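# Eject used pipette tip into bin, rehang pipette

## Task

Remove the used tip from the pipette, using the tip-ejector button next to the plunger, so that it ends up in the waste bin. The tip may only be released once at least half its length is below the bin's rim; releasing it from higher fails at once. The bin must stay upright. The tip must touch nothing except the pipette and the bin, or the task fails at once. Afterwards, return the pipette to its rack, hung by its finger rest, upright and at its original hanging height. It must stay there by itself, not because the robot is holding it.

## Robot and tools

ROBOT. One six-joint arm (UR-style) carries a 16-motor right hand: index, middle and ring fingers with four hinges each, plus a four-hinge thumb. The fingertips have grippy rubber caps; the rest of the hand grips poorly. A rigid mast sits at the wrist on the palm side (hand x +0.05 to +0.10, z -0.16 to -0.11, out to y +0.06 m) and can collide with things.

FRAMES. Scene frame: origin on the table top below the arm base, +z up, +y to the left when facing +x. Hand point frame: the hand point is the pinch spot in front of the palm. +z runs along the straight fingers toward their tips, +x across the palm away from the thumb, +y out of the palm face (the face is at y = -0.062). Knuckle hinges are at z = -0.017, and straight fingertips reach 0.139 m beyond them. Bending a finger moves its tip toward +y.

ROW FORMAT. Every motion command is one row of 24 numbers, each in [-1, 1]. Order: dx, dy, dz, rx, ry, rz, then index_mcp, index_abd, index_pip, index_dip, middle_mcp, middle_abd, middle_pip, middle_dip, ring_mcp, ring_abd, ring_pip, ring_dip, thumb_cmc, thumb_axl, thumb_mcp, thumb_ipl, current_limit, speed.
- dx..rz are an offset, not a pose. They are expressed in the hand point's own axes and measured from the hand pose shown in the latest result. If no result in the scene has shown it yet, or for a second call within the same reply, they are measured from where the robot is when the action starts. 1.0 means 0.6 m for translation or 180 degrees for rotation. rx, ry, rz form one rotation vector. All rows of one action are measured from that same base, not from each other. All zeros drives the hand back to that base; it is not a hold.
- The 16 hinge numbers are absolute goals, scaled linearly between each hinge's stops. Fingers: for _mcp, -1 is fully curled toward the palm (128 deg) and +0.75 is straight. For _abd, 0 is straight and -1 swings the finger away from the thumb (range ±60 deg). For _pip, +0.58 is straight and -1 is 108 deg. For _dip, +0.70 is straight and -1 is 117 deg. Thumb: thumb_cmc at +0.71 lies flat beside the palm, and toward -1 it swings in front of the palm (up to 120 deg). thumb_axl rolls the thumb along its length (straight +0.68, -1 = 140 deg). thumb_mcp (straight +0.23) and thumb_ipl (straight +0.17) bend it. With axl straight they bend toward +z; with axl near -0.40 they bend in the cmc swing direction.
- current_limit maps -1..+1 to 0..550 mA (floor 11 mA). It also caps hinge speed, and very low values may not lift a finger. speed sets the motor goal rate to (speed+1)/2 of 5.9 rad/s. Both start at +0.4 and -0.6 and persist until rewritten.

MOTION LIMITS. On each control step (1/30 s) the commanded pose is clipped to within 100 mm and 16 deg of the measured pose. Commands lag about 0.17 s. After an action, the arm only continues to the last clipped pose, so check the result and send the remainder. Position wins over orientation when both cannot be met.

TOOLS.
- execute_actions {actions, pictures}: the list is empty (returns state) or holds one item. That item is either {rows: up to 15 rows, steps: up to 15}, with the last row repeated to fill the steps, or {steps: n up to 300}, a wait counted from the last result. pictures toggles the camera images.
- move {target, speed, stop_force}: one row; the hand point travels a straight path to it. speed is in m/s, 0.002 to 0.5 (default 0.25), and turning is allowed up to twice that in rad/s. The path lasts 0.5 to 10 s and does not avoid obstacles. stop_force (9 to 40 N, allowed only after the scene has run 0.2 s) ends the path when the wrist senses that much extra push along the path direction. The hand then backs off two steps and holds. Use it only with slow, non-rotating moves, and omit it when backing away from a contact. Hand numbers are sent at the start. The result adds a move: line (done, contact, held, off_target, moving, fault; limits=paced or held) and the distance from the target.
- wait {seconds 0-10}: lets time pass with no new command.
- zoom_image {camera, region [x0,y0,x1,y1]}: a close-up of a region (at most 504x504 px) of the latest image. Cameras: cam_head_left, cam_head_right, cam_high, cam_low (504x504) and cam_wrist (616x616 fisheye).
- read_manual {section:"licences"}: licence texts only.
- finished_scene {scene}: ends and grades the current scene; cannot be undone.

RESULTS. The state line gives end_effector_position (m) and end_effector_quat_wxyz in the scene frame, plus velocities. "Hand target" is the pose the controller is heading for. "pose unreachable" and HELD mean the clearance check altered or blocked the command. Hand lists appear in motor order. hand_goal holds the written goals, and repeating them keeps a grip. hand_measured holds the actual positions, and repeating those loosens a grip. hand_current_ma is positive when pushing toward -1. hand_state reads moving, goal, blocked or overload. Wrist force/torque are given in hand axes and point from the contact back into the arm. They have about 4 N offset and up to 2.4 N noise, and saturate near 50 N.

HAZARDS. A motor that draws 495 mA or more for 5 s shuts off for 10 s. Joint torque at its load limit (wrist joints 25.2 N m) or an external force of 150 N triggers a 10 s arm stop, and the rest of the call is skipped. A MOTOR HOT line at 70 C precedes braking at 85 C. The arm is stiff, so aim targets only slightly past contact and approach slowly. The scene keeps running between calls, and loose objects may be nudged occasionally.

SUGGESTED ORDER. Look and zoom to find the pipette, rack and bin. Grasp the pipette body with the fingertips, then lower the tip well into the bin, at least half below the rim, without touching the rim or anything else. Press the ejector with the thumb. Lift clear, carry the pipette to the rack, hang it by its finger rest, upright at the old height, and release so it hangs unaided. Do not topple the bin, drop things, push hard or knock anything off the table.

Each tool is called after ">>>" as name(argument=value, ...) on one line, values as JSON.

## Session

>>> execute_actions(actions=[])

Scene clock: 0.00 s of 9600.00 s.
end_effector_position=(+0.7261, -0.2135, +0.3192) hand_goal=(+0.754, +0.000, +0.576, +0.696, +0.754, +0.000, +0.576, +0.696, +0.754, +0.000, +0.576, +0.696, +0.714, +0.678, +0.226, +0.168) hand_measured=(+0.754, +0.000, +0.576, +0.696, +0.754, +0.000, +0.576, +0.696, +0.754, +0.000, +0.576, +0.696, +0.714, +0.678, +0.226, +0.168) hand_current_ma=(+0, +0, +0, +0, +0, +0, +0, +0, +0, +0, +0, +0, +0, +0, +0, +0) hand_state=(goal, goal, goal, goal, goal, goal, goal, goal, goal, goal, goal, goal, goal, goal, goal, goal) hand_current_limit=0.40 hand_speed=-0.60 end_effector_quat_wxyz=(+0.044, +0.179, +0.974, +0.132) end_effector_velocity=(-0.000, -0.000, +0.000) end_effector_angular_velocity=(+0.001, +0.001, -0.000)
Joint positions: [-0.661 -1.001  1.188 -1.712 -1.285 -1.887]
Joint velocities: [-0.    -0.001  0.001  0.001  0.    -0.   ]
Wrist force (N, on the end effector, along its own x y z axes, offset not removed): no reading
Wrist torque (N m, same axes, about the end effector's origin, offset not removed): no reading
Hand target: +0.726, -0.214, +0.319; +0.044, +0.179, +0.974, +0.132

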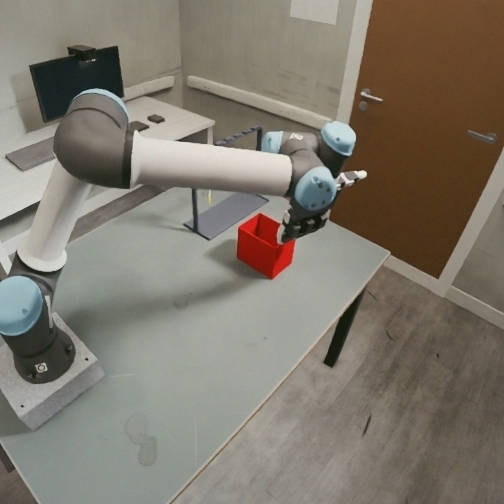

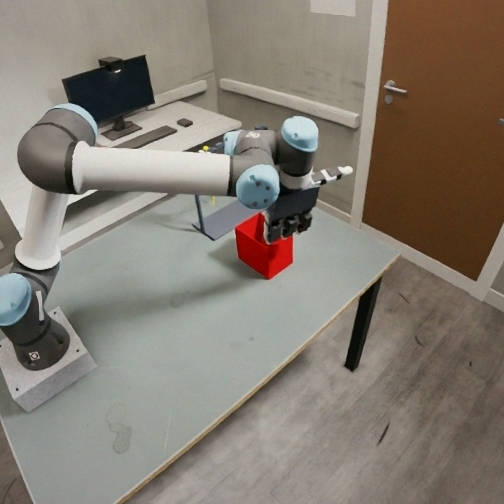

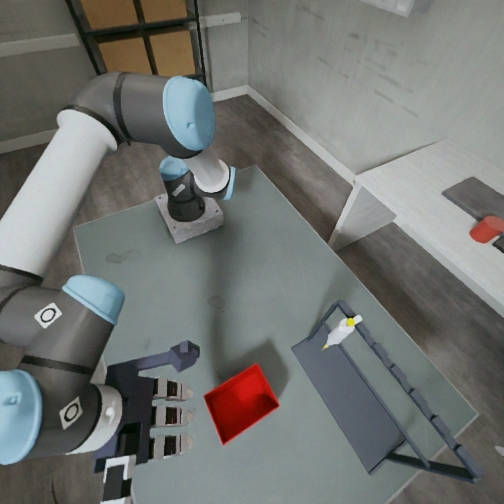

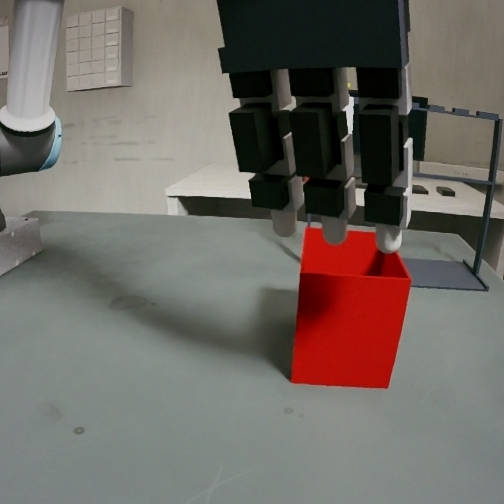

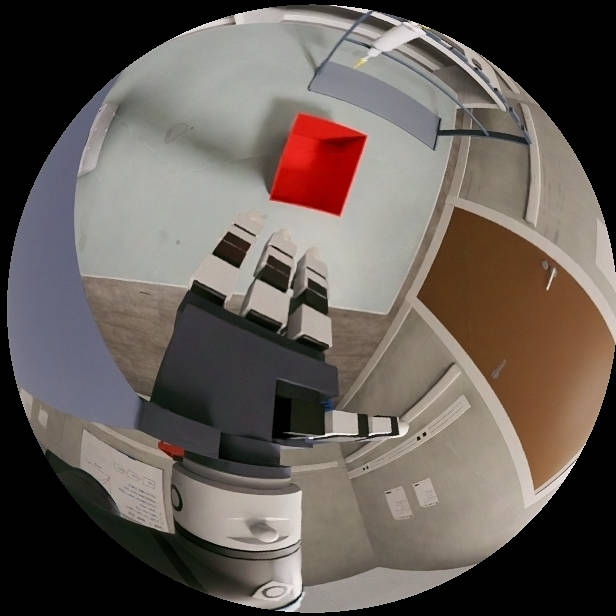

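>>> zoom_image(camera="cam_high", region=[280,280,420,400])

>>> move(target=[0.55,-0.2,-0.05,0,0,0,0.754,0,0.576,0.696,0.754,0,0.576,0.696,0.754,0,0.576,0.696,0.714,0.678,0.226,0.168,0.4,-0.6])

>>> zoom_image(camera="cam_low", region=[280,60,504,300])

>>> zoom_image(camera="cam_head_left", region=[160,110,310,280])

Region (280, 280, 420, 400) of cam_high's 504x504 image, scaled by 3.600, with more detail than that image has; it fills the top 432 rows of this view, and the rest is white.

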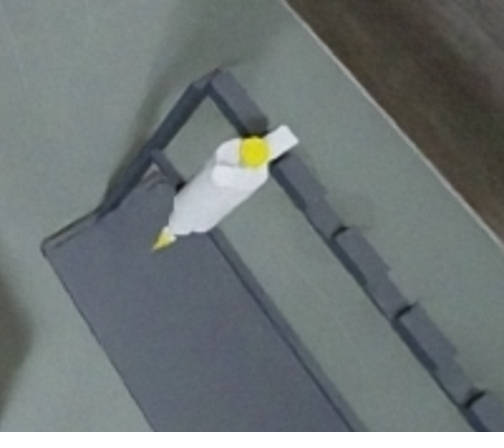

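Scene clock: 7.00 s of 9600.00 s.
end_effector_position=(+0.3740, -0.2097, +0.3030) hand_goal=(+0.754, +0.000, +0.576, +0.696, +0.754, +0.000, +0.576, +0.696, +0.754, +0.000, +0.576, +0.696, +0.714, +0.678, +0.226, +0.168) hand_measured=(+0.754, +0.000, +0.576, +0.696, +0.754, +0.000, +0.576, +0.696, +0.754, +0.000, +0.576, +0.696, +0.716, +0.678, +0.222, +0.168) hand_current_ma=(-1, +0, +4, +0, -1, +0, +4, +0, -1, +0, +4, +0, +6, -5, -24, -2) hand_state=(goal, goal, goal, goal, goal, goal, goal, goal, goal, goal, goal, goal, goal, goal, goal, goal) hand_current_limit=0.40 hand_speed=-0.60 end_effector_quat_wxyz=(+0.043, +0.179, +0.974, +0.132) end_effector_velocity=(-0.002, -0.000, +0.001) end_effector_angular_velocity=(-0.001, -0.001, +0.000)
Joint positions: [-1.152 -1.662  2.039 -1.77  -1.342 -2.392]
Joint velocities: [-0.005 -0.004  0.002  0.002 -0.    -0.006]
Wrist force (N, on the end effector, along its own x y z axes, offset not removed): [1.0 0.7 -2.1]
Wrist torque (N m, same axes, about the end effector's origin, offset not removed): [0.19 0.10 0.08]
Hand target: +0.374, -0.210, +0.303; +0.043, +0.179, +0.974, +0.132
Off the commanded pose: 0.001 m, 0 deg.
After step 90, 1.90 s passed at rest.
move: done
camera_calibration (this result's frames):
cam_wrist: T_world_to_cam=[[0.951453, 0.231577, 0.202752, -0.339737], [0.077469, -0.817698, 0.570411, -0.418086], [0.297884, -0.527012, -0.795942, 0.151101], [0, 0, 0, 1]] pos_world=[0.310622, -0.183561, 0.427631]

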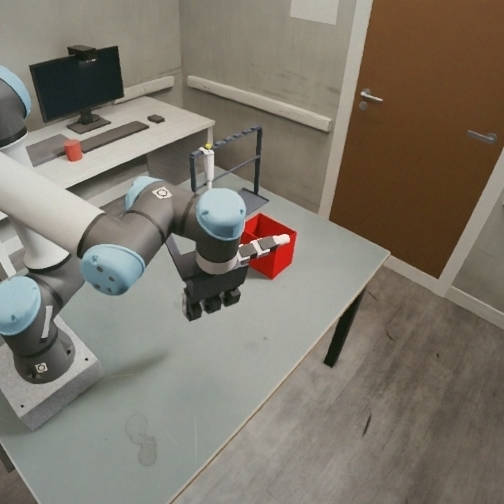

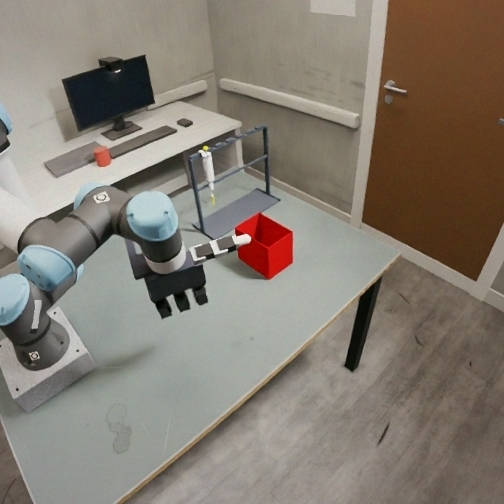

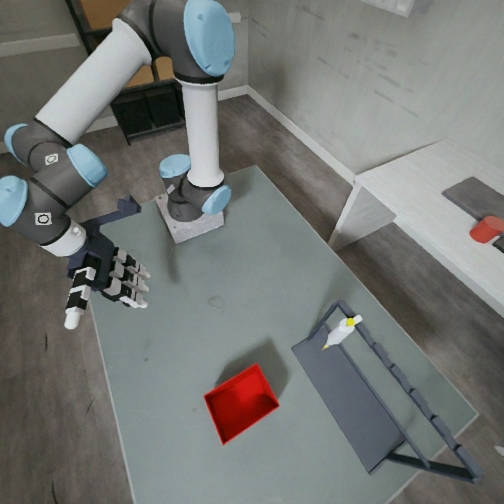

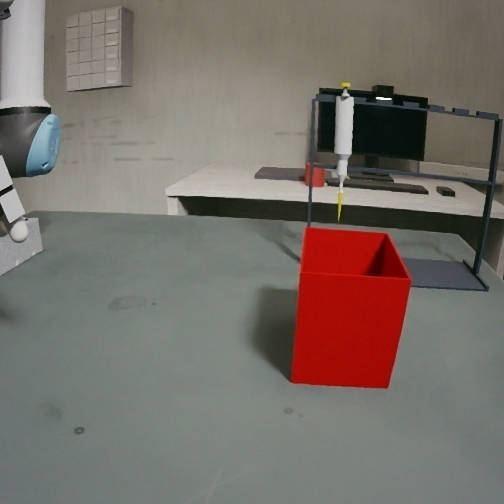

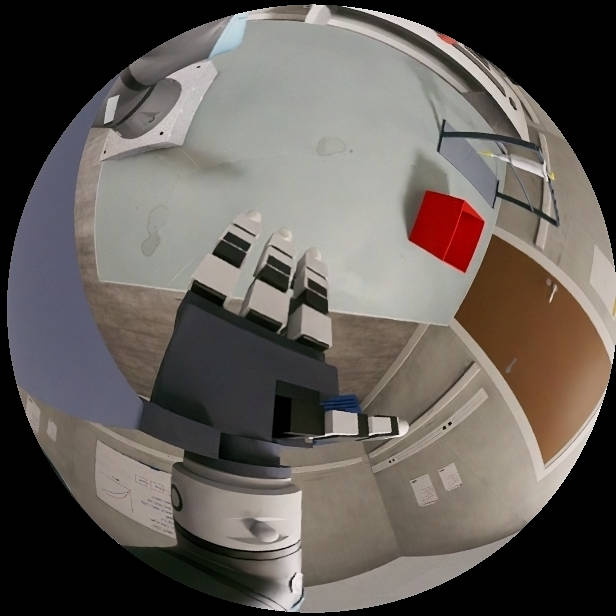

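Region (280, 60, 504, 300) of cam_low's 504x504 image, scaled by 2.100, with more detail than that image has; it fills the left 470 columns of this view, and the rest is white.

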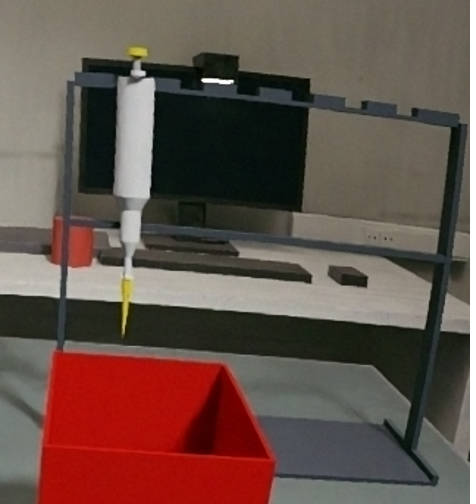

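Region (160, 110, 310, 280) of cam_head_left's 504x504 image, scaled by 2.965, with more detail than that image has; it fills the left 445 columns of this view, and the rest is white.

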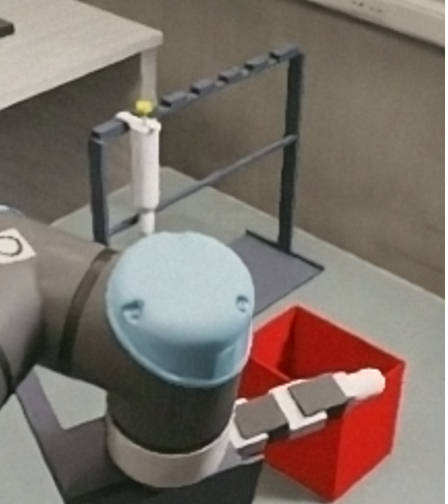

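>>> move(target=[-0.195,0.517,0.155,-0.023,-0.463,-0.155,0.754,0,0.576,0.696,0.754,0,0.576,0.696,0.754,0,0.576,0.696,0.714,0.678,0.226,0.168,0.4,-0.6])

>>> zoom_image(camera="cam_head_right", region=[175,130,245,200])

>>> move(target=[0.12,0.15,0.24,0,0,0,0.754,0,0.576,0.696,0.754,0,0.576,0.696,0.754,0,0.576,0.696,0.714,0.678,0.226,0.168,0.4,-0.6], speed=0.12)

>>> zoom_image(camera="cam_low", region=[240,30,480,270])

>>> zoom_image(camera="cam_high", region=[260,250,420,410])

Scene clock: 35.63 s of 9600.00 s.
end_effector_position=(+0.6006, +0.0499, +0.3031) hand_goal=(+0.754, +0.000, +0.576, +0.696, +0.754, +0.000, +0.576, +0.696, +0.754, +0.000, +0.576, +0.696, +0.714, +0.678, +0.226, +0.168) hand_measured=(+0.754, -0.002, +0.576, +0.696, +0.754, -0.002, +0.576, +0.696, +0.754, -0.002, +0.576, +0.696, +0.716, +0.678, +0.224, +0.168) hand_current_ma=(+1, -12, +4, +0, +1, -13, +4, +0, +1, -12, +4, +0, +7, -5, -15, -2) hand_state=(goal, goal, goal, goal, goal, goal, goal, goal, goal, goal, goal, goal, goal, goal, goal, goal) hand_current_limit=0.40 hand_speed=-0.60 end_effector_quat_wxyz=(+0.707, +0.001, +0.707, -0.001) end_effector_velocity=(+0.002, +0.001, +0.000) end_effector_angular_velocity=(-0.002, -0.010, -0.003)
Joint positions: [-0.453 -0.886  2.256 -4.522 -1.109 -1.561]
Joint velocities: [ 0.006  0.008 -0.009 -0.01  -0.008  0.003]
Wrist force (N, on the end effector, along its own x y z axes, offset not removed): [0.0 0.8 -2.2]
Wrist torque (N m, same axes, about the end effector's origin, offset not removed): [0.21 0.08 -0.02]
Hand target: +0.601, +0.050, +0.303; +0.707, +0.001, +0.707, -0.001
Off the commanded pose: 0.001 m, 0 deg.
After step 90, 21.97 s passed at rest.
move: done
camera_calibration (this result's frames):
cam_wrist: T_world_to_cam=[[-0.0123207, 0.585018, 0.810927, -0.23862], [-0.737563, -0.552911, 0.387674, 0.30833], [0.675166, -0.593333, 0.438299, -0.376881], [0, 0, 0, 1]] pos_world=[0.47893, 0.0864596, 0.239159]

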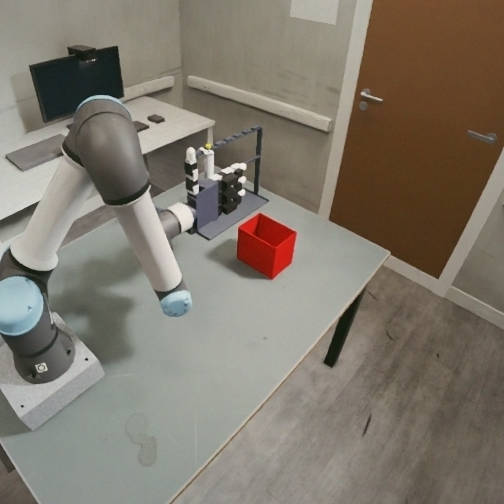

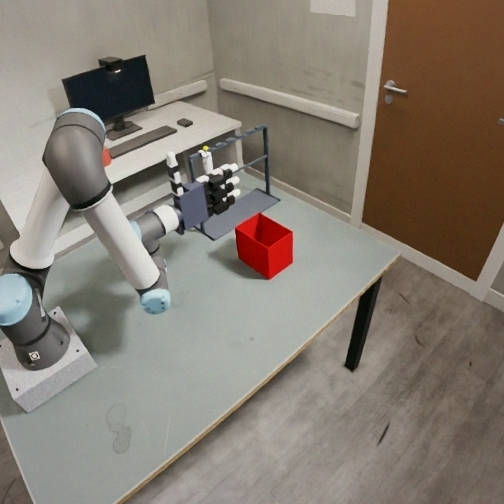

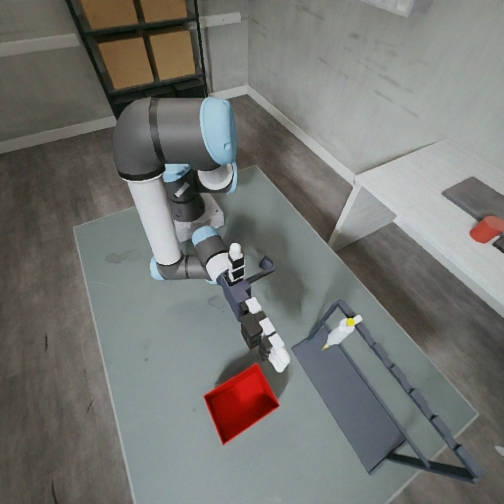

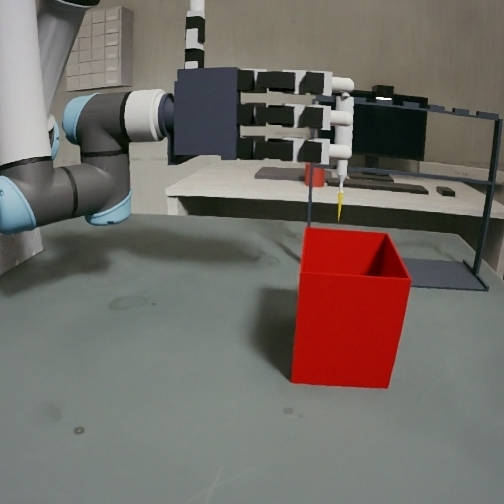

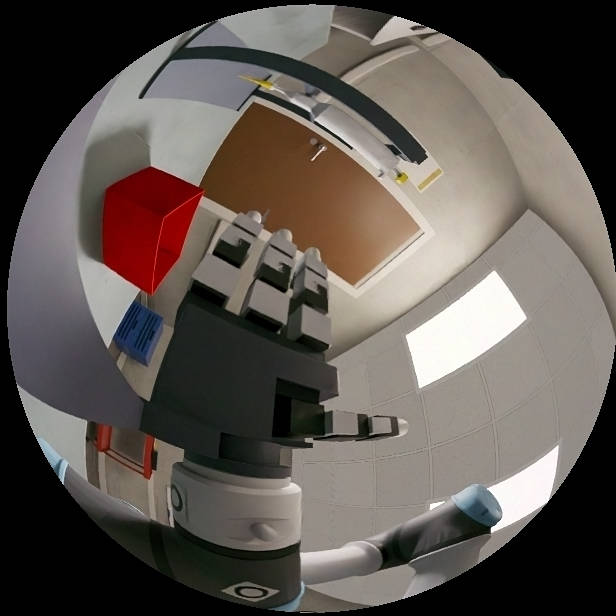

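Region (175, 130, 245, 200) of cam_head_right's 504x504 image, scaled by 7.200, with more detail than that image has.

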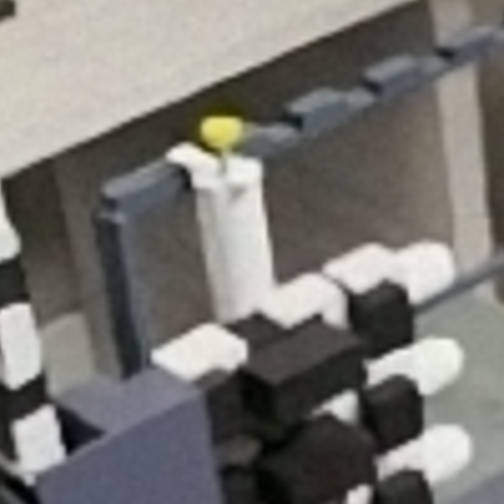

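Scene clock: 37.73 s of 9600.00 s.
end_effector_position=(+0.7444, +0.1399, +0.2312) hand_goal=(+0.754, +0.000, +0.576, +0.696, +0.754, +0.000, +0.576, +0.696, +0.754, +0.000, +0.576, +0.696, +0.714, +0.678, +0.226, +0.168) hand_measured=(+0.754, -0.002, +0.576, +0.696, +0.754, -0.004, +0.576, +0.696, +0.754, -0.002, +0.576, +0.696, +0.716, +0.678, +0.224, +0.168) hand_current_ma=(+1, -13, +4, +0, +1, -13, +4, +0, +1, -13, +4, +0, +7, -5, -13, -2) hand_state=(goal, goal, goal, goal, goal, goal, goal, goal, goal, goal, goal, goal, goal, goal, goal, goal) hand_current_limit=0.40 hand_speed=-0.60 end_effector_quat_wxyz=(+0.707, +0.001, +0.707, -0.001) end_effector_velocity=(+0.002, +0.001, -0.001) end_effector_angular_velocity=(-0.001, -0.000, +0.001)
Joint positions: [-0.144 -0.594  1.779 -4.336 -1.419 -1.563]
Joint velocities: [ 0.002  0.004 -0.007  0.004 -0.002 -0.001]
Wrist force (N, on the end effector, along its own x y z axes, offset not removed): [-0.3 -1.7 -1.4]
Wrist torque (N m, same axes, about the end effector's origin, offset not removed): [-0.32 0.21 -0.14]
Hand target: +0.745, +0.140, +0.231; +0.707, +0.001, +0.707, -0.001
Off the commanded pose: 0.001 m, 0 deg.
move: done
camera_calibration (this result's frames):
cam_wrist: T_world_to_cam=[[-0.0124389, 0.584646, 0.811193, -0.23109], [-0.737616, -0.553091, 0.387315, 0.492144], [0.675106, -0.593531, 0.438124, -0.388934], [0, 0, 0, 1]] pos_world=[0.622711, 0.176462, 0.167246]

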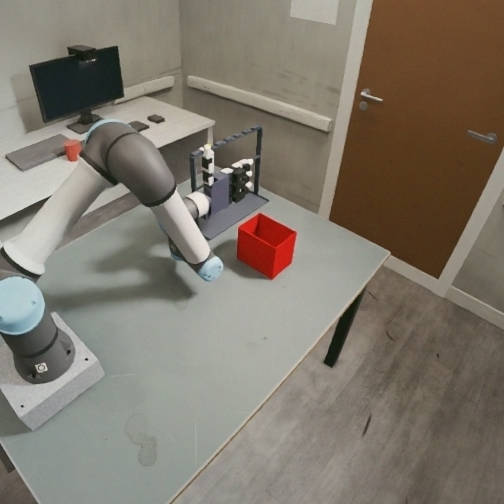

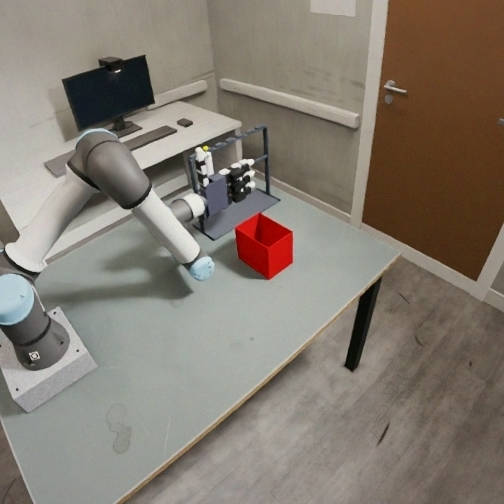

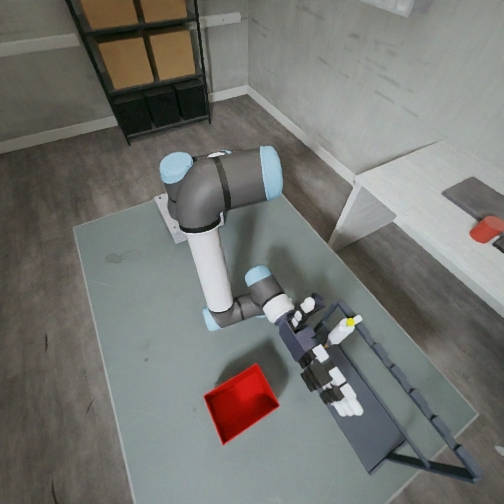

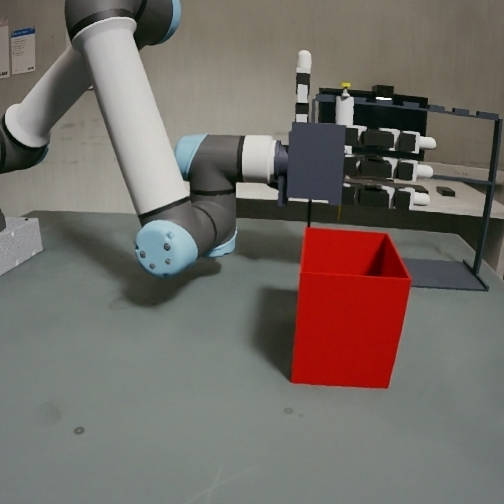

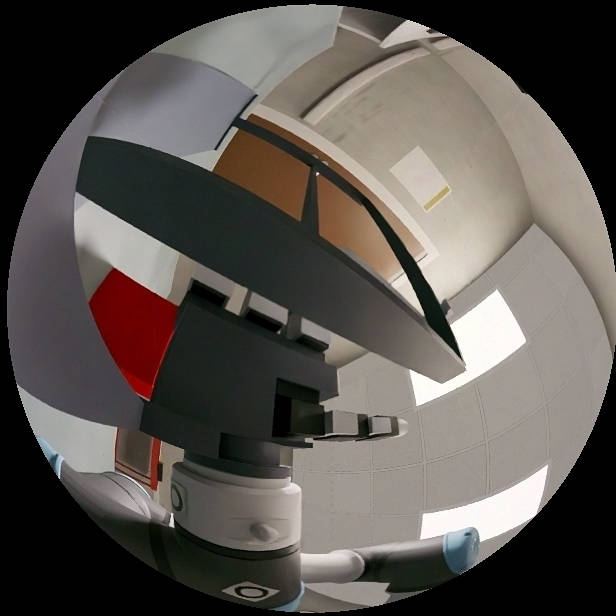

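Region (240, 30, 480, 270) of cam_low's 504x504 image, scaled by 2.100, with more detail than that image has.

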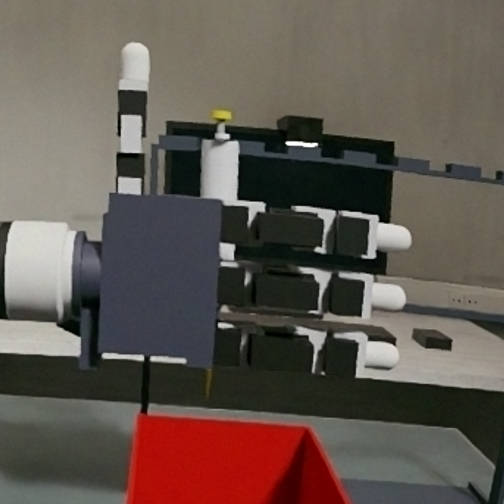

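Region (260, 250, 420, 410) of cam_high's 504x504 image, scaled by 3.150, with more detail than that image has.

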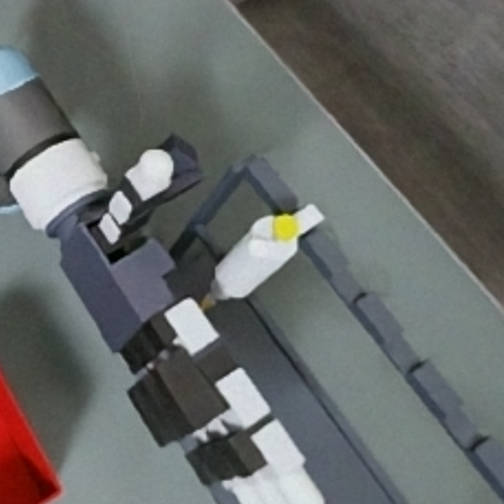

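>>> move(target=[-0.02,0.06,0.008,0,0,0,0.754,0,0.2,-0.2,0.754,0,0.2,-0.2,0.8,0,0.576,0.696,0.714,0.678,0.226,0.168,0.4,-0.6], speed=0.04)

>>> zoom_image(camera="cam_low", region=[240,30,480,270])

>>> zoom_image(camera="cam_high", region=[280,270,410,400])

Scene clock: 41.77 s of 9600.00 s.
end_effector_position=(+0.7492, +0.1757, +0.2432) hand_goal=(+0.754, +0.000, +0.200, -0.200, +0.754, +0.000, +0.200, -0.200, +0.800, +0.000, +0.576, +0.696, +0.714, +0.678, +0.226, +0.168) hand_measured=(+0.754, -0.002, +0.202, -0.198, +0.754, -0.004, +0.202, -0.198, +0.798, -0.002, +0.576, +0.696, +0.716, +0.678, +0.224, +0.168) hand_current_ma=(+1, -13, +14, +14, +1, -13, +14, +14, -13, -13, +4, +0, +7, -5, -13, -2) hand_state=(goal, goal, goal, goal, goal, goal, goal, goal, goal, goal, goal, goal, goal, goal, goal, goal) hand_current_limit=0.40 hand_speed=-0.60 end_effector_quat_wxyz=(+0.707, +0.001, +0.707, -0.001) end_effector_velocity=(+0.001, +0.002, +0.001) end_effector_angular_velocity=(-0.000, +0.001, -0.000)
Joint positions: [-0.072 -0.612  1.758 -4.296 -1.49  -1.564]
Joint velocities: [ 0.004 -0.001 -0.003  0.004 -0.005 -0.   ]
Wrist force (N, on the end effector, along its own x y z axes, offset not removed): [-0.1 -0.4 -1.0]
Wrist torque (N m, same axes, about the end effector's origin, offset not removed): [-0.03 0.04 -0.18]
Hand target: +0.749, +0.176, +0.243; +0.707, +0.001, +0.707, -0.001
Off the commanded pose: 0.000 m, 0 deg.
move: done
camera_calibration (this result's frames):
cam_wrist: T_world_to_cam=[[-0.0124659, 0.584544, 0.811266, -0.261643], [-0.737613, -0.553154, 0.387232, 0.510849], [0.675109, -0.593573, 0.438063, -0.37621], [0, 0, 0, 1]] pos_world=[0.62753, 0.212212, 0.179249]

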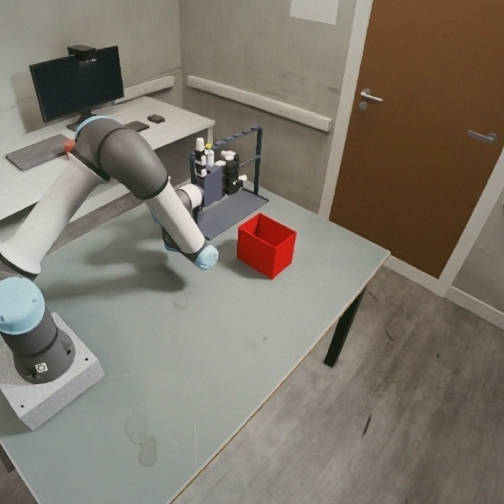

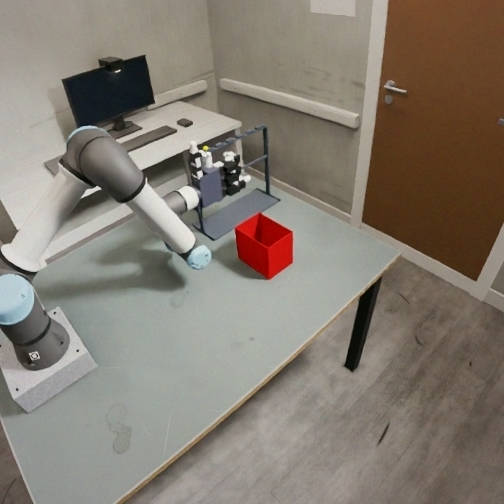

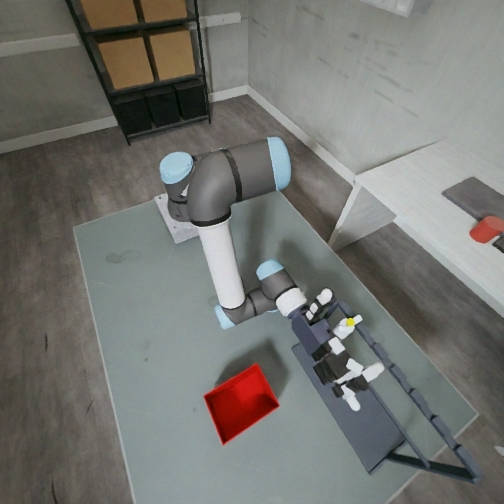

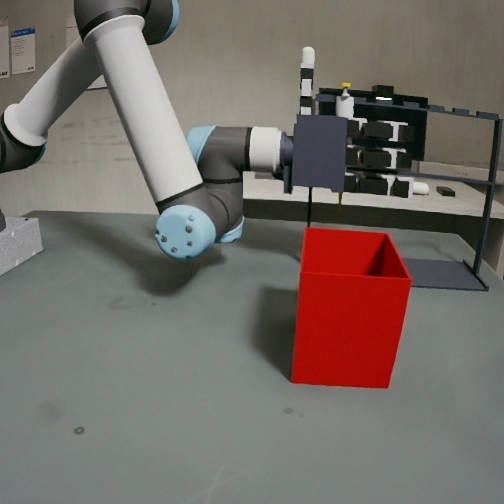

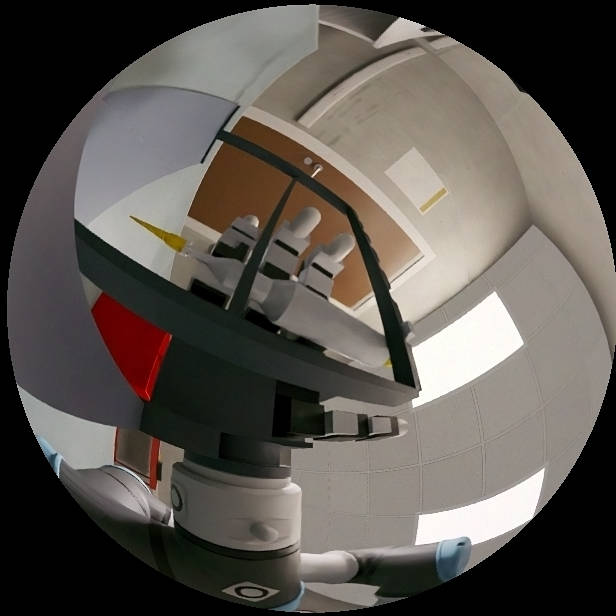

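Region (240, 30, 480, 270) of cam_low's 504x504 image, scaled by 2.100, with more detail than that image has.

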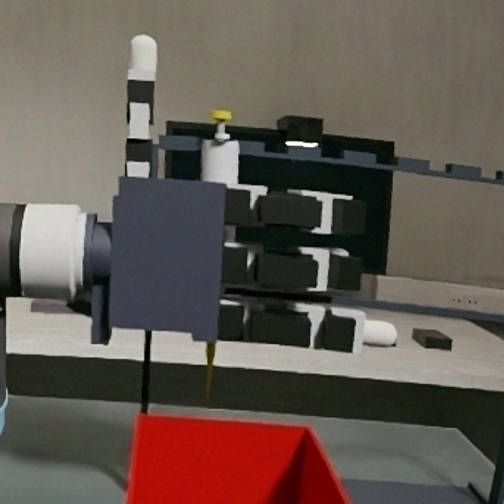

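Region (280, 270, 410, 400) of cam_high's 504x504 image, scaled by 3.877, with more detail than that image has.

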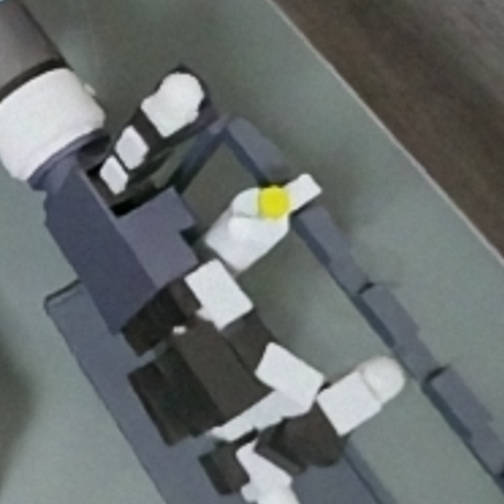

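>>> move(target=[0,0.013,0.025,0,0,0,0.3,0,-0.3,0.1,0.3,0,-0.3,0.1,0.8,0,0.576,0.696,0.714,0.678,0.226,0.168,0.4,-0.7], speed=0.02)

>>> zoom_image(camera="cam_high", region=[280,270,410,400])

Scene clock: 45.70 s of 9600.00 s.
end_effector_position=(+0.7640, +0.1833, +0.2432) hand_goal=(+0.300, +0.000, -0.300, +0.100, +0.300, +0.000, -0.300, +0.100, +0.800, +0.000, +0.576, +0.696, +0.714, +0.678, +0.226, +0.168) hand_measured=(+0.302, -0.002, -0.298, +0.098, +0.302, -0.004, -0.298, +0.098, +0.798, -0.002, +0.576, +0.696, +0.716, +0.678, +0.224, +0.168) hand_current_ma=(+13, -13, +14, -14, +13, -13, +14, -14, -13, -13, +4, +0, +7, -5, -13, -2) hand_state=(goal, goal, goal, goal, goal, goal, goal, goal, goal, goal, goal, goal, goal, goal, goal, goal) hand_current_limit=0.40 hand_speed=-0.70 end_effector_quat_wxyz=(+0.707, +0.001, +0.707, -0.001) end_effector_velocity=(+0.002, +0.001, +0.000) end_effector_angular_velocity=(+0.001, -0.001, -0.000)
Joint positions: [-0.055 -0.596  1.706 -4.261 -1.507 -1.564]
Joint velocities: [ 0.002  0.002 -0.008  0.005 -0.002  0.001]
Wrist force (N, on the end effector, along its own x y z axes, offset not removed): [-0.8 0.3 -0.7]
Wrist torque (N m, same axes, about the end effector's origin, offset not removed): [0.10 0.11 -0.11]
Hand target: +0.764, +0.183, +0.243; +0.707, +0.001, +0.707, -0.001
Off the commanded pose: 0.000 m, 0 deg.
move: done
camera_calibration (this result's frames):
cam_wrist: T_world_to_cam=[[-0.012464, 0.584521, 0.811283, -0.265947], [-0.73761, -0.553166, 0.387219, 0.52598], [0.675112, -0.593584, 0.438043, -0.381619], [0, 0, 0, 1]] pos_world=[0.642289, 0.219883, 0.179255]

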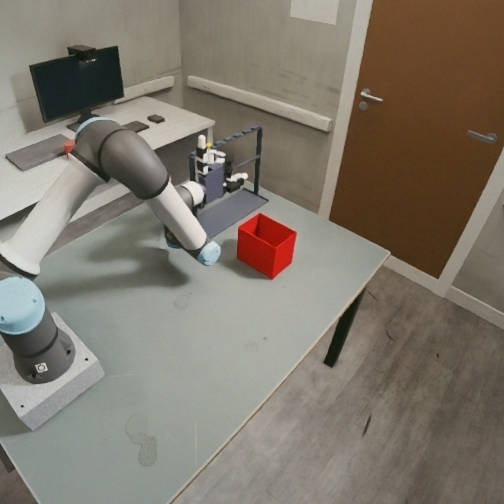

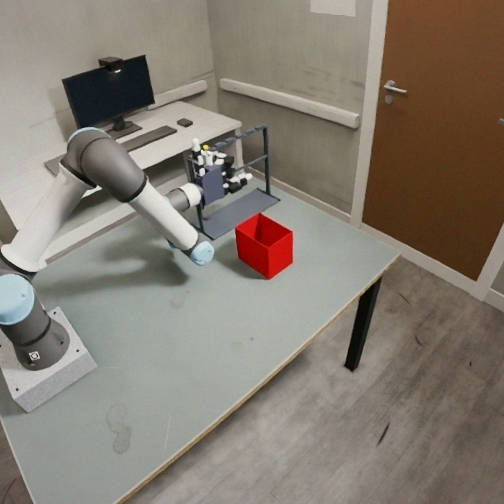

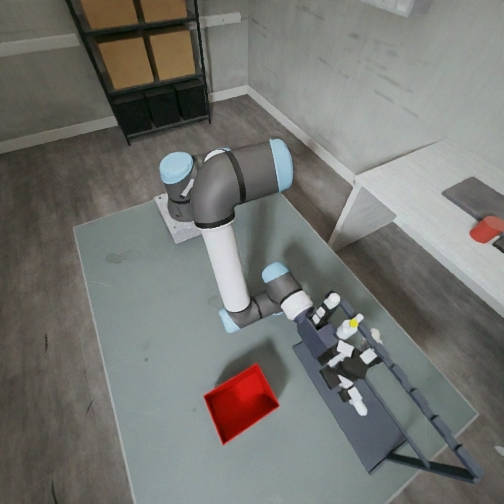

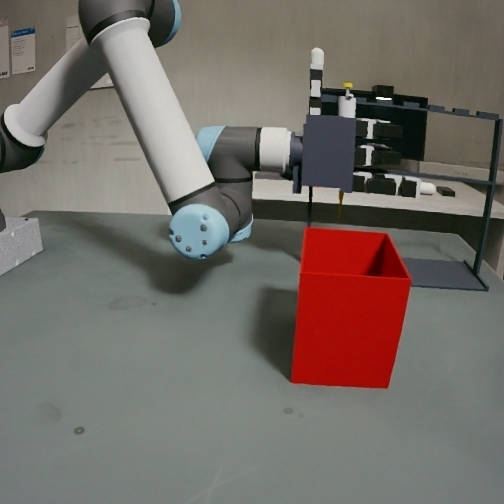

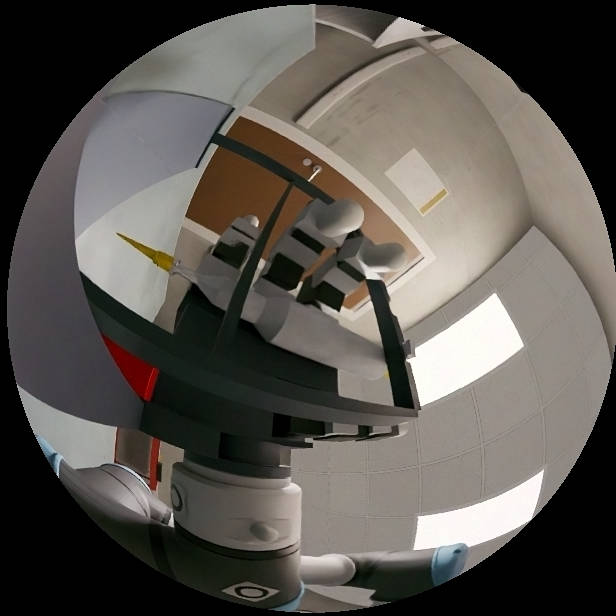

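Region (280, 270, 410, 400) of cam_high's 504x504 image, scaled by 3.877, with more detail than that image has.

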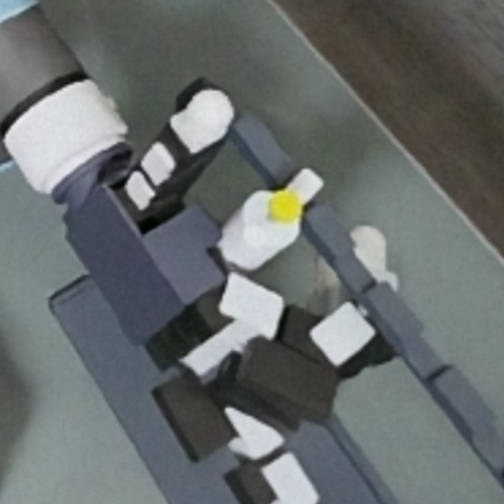

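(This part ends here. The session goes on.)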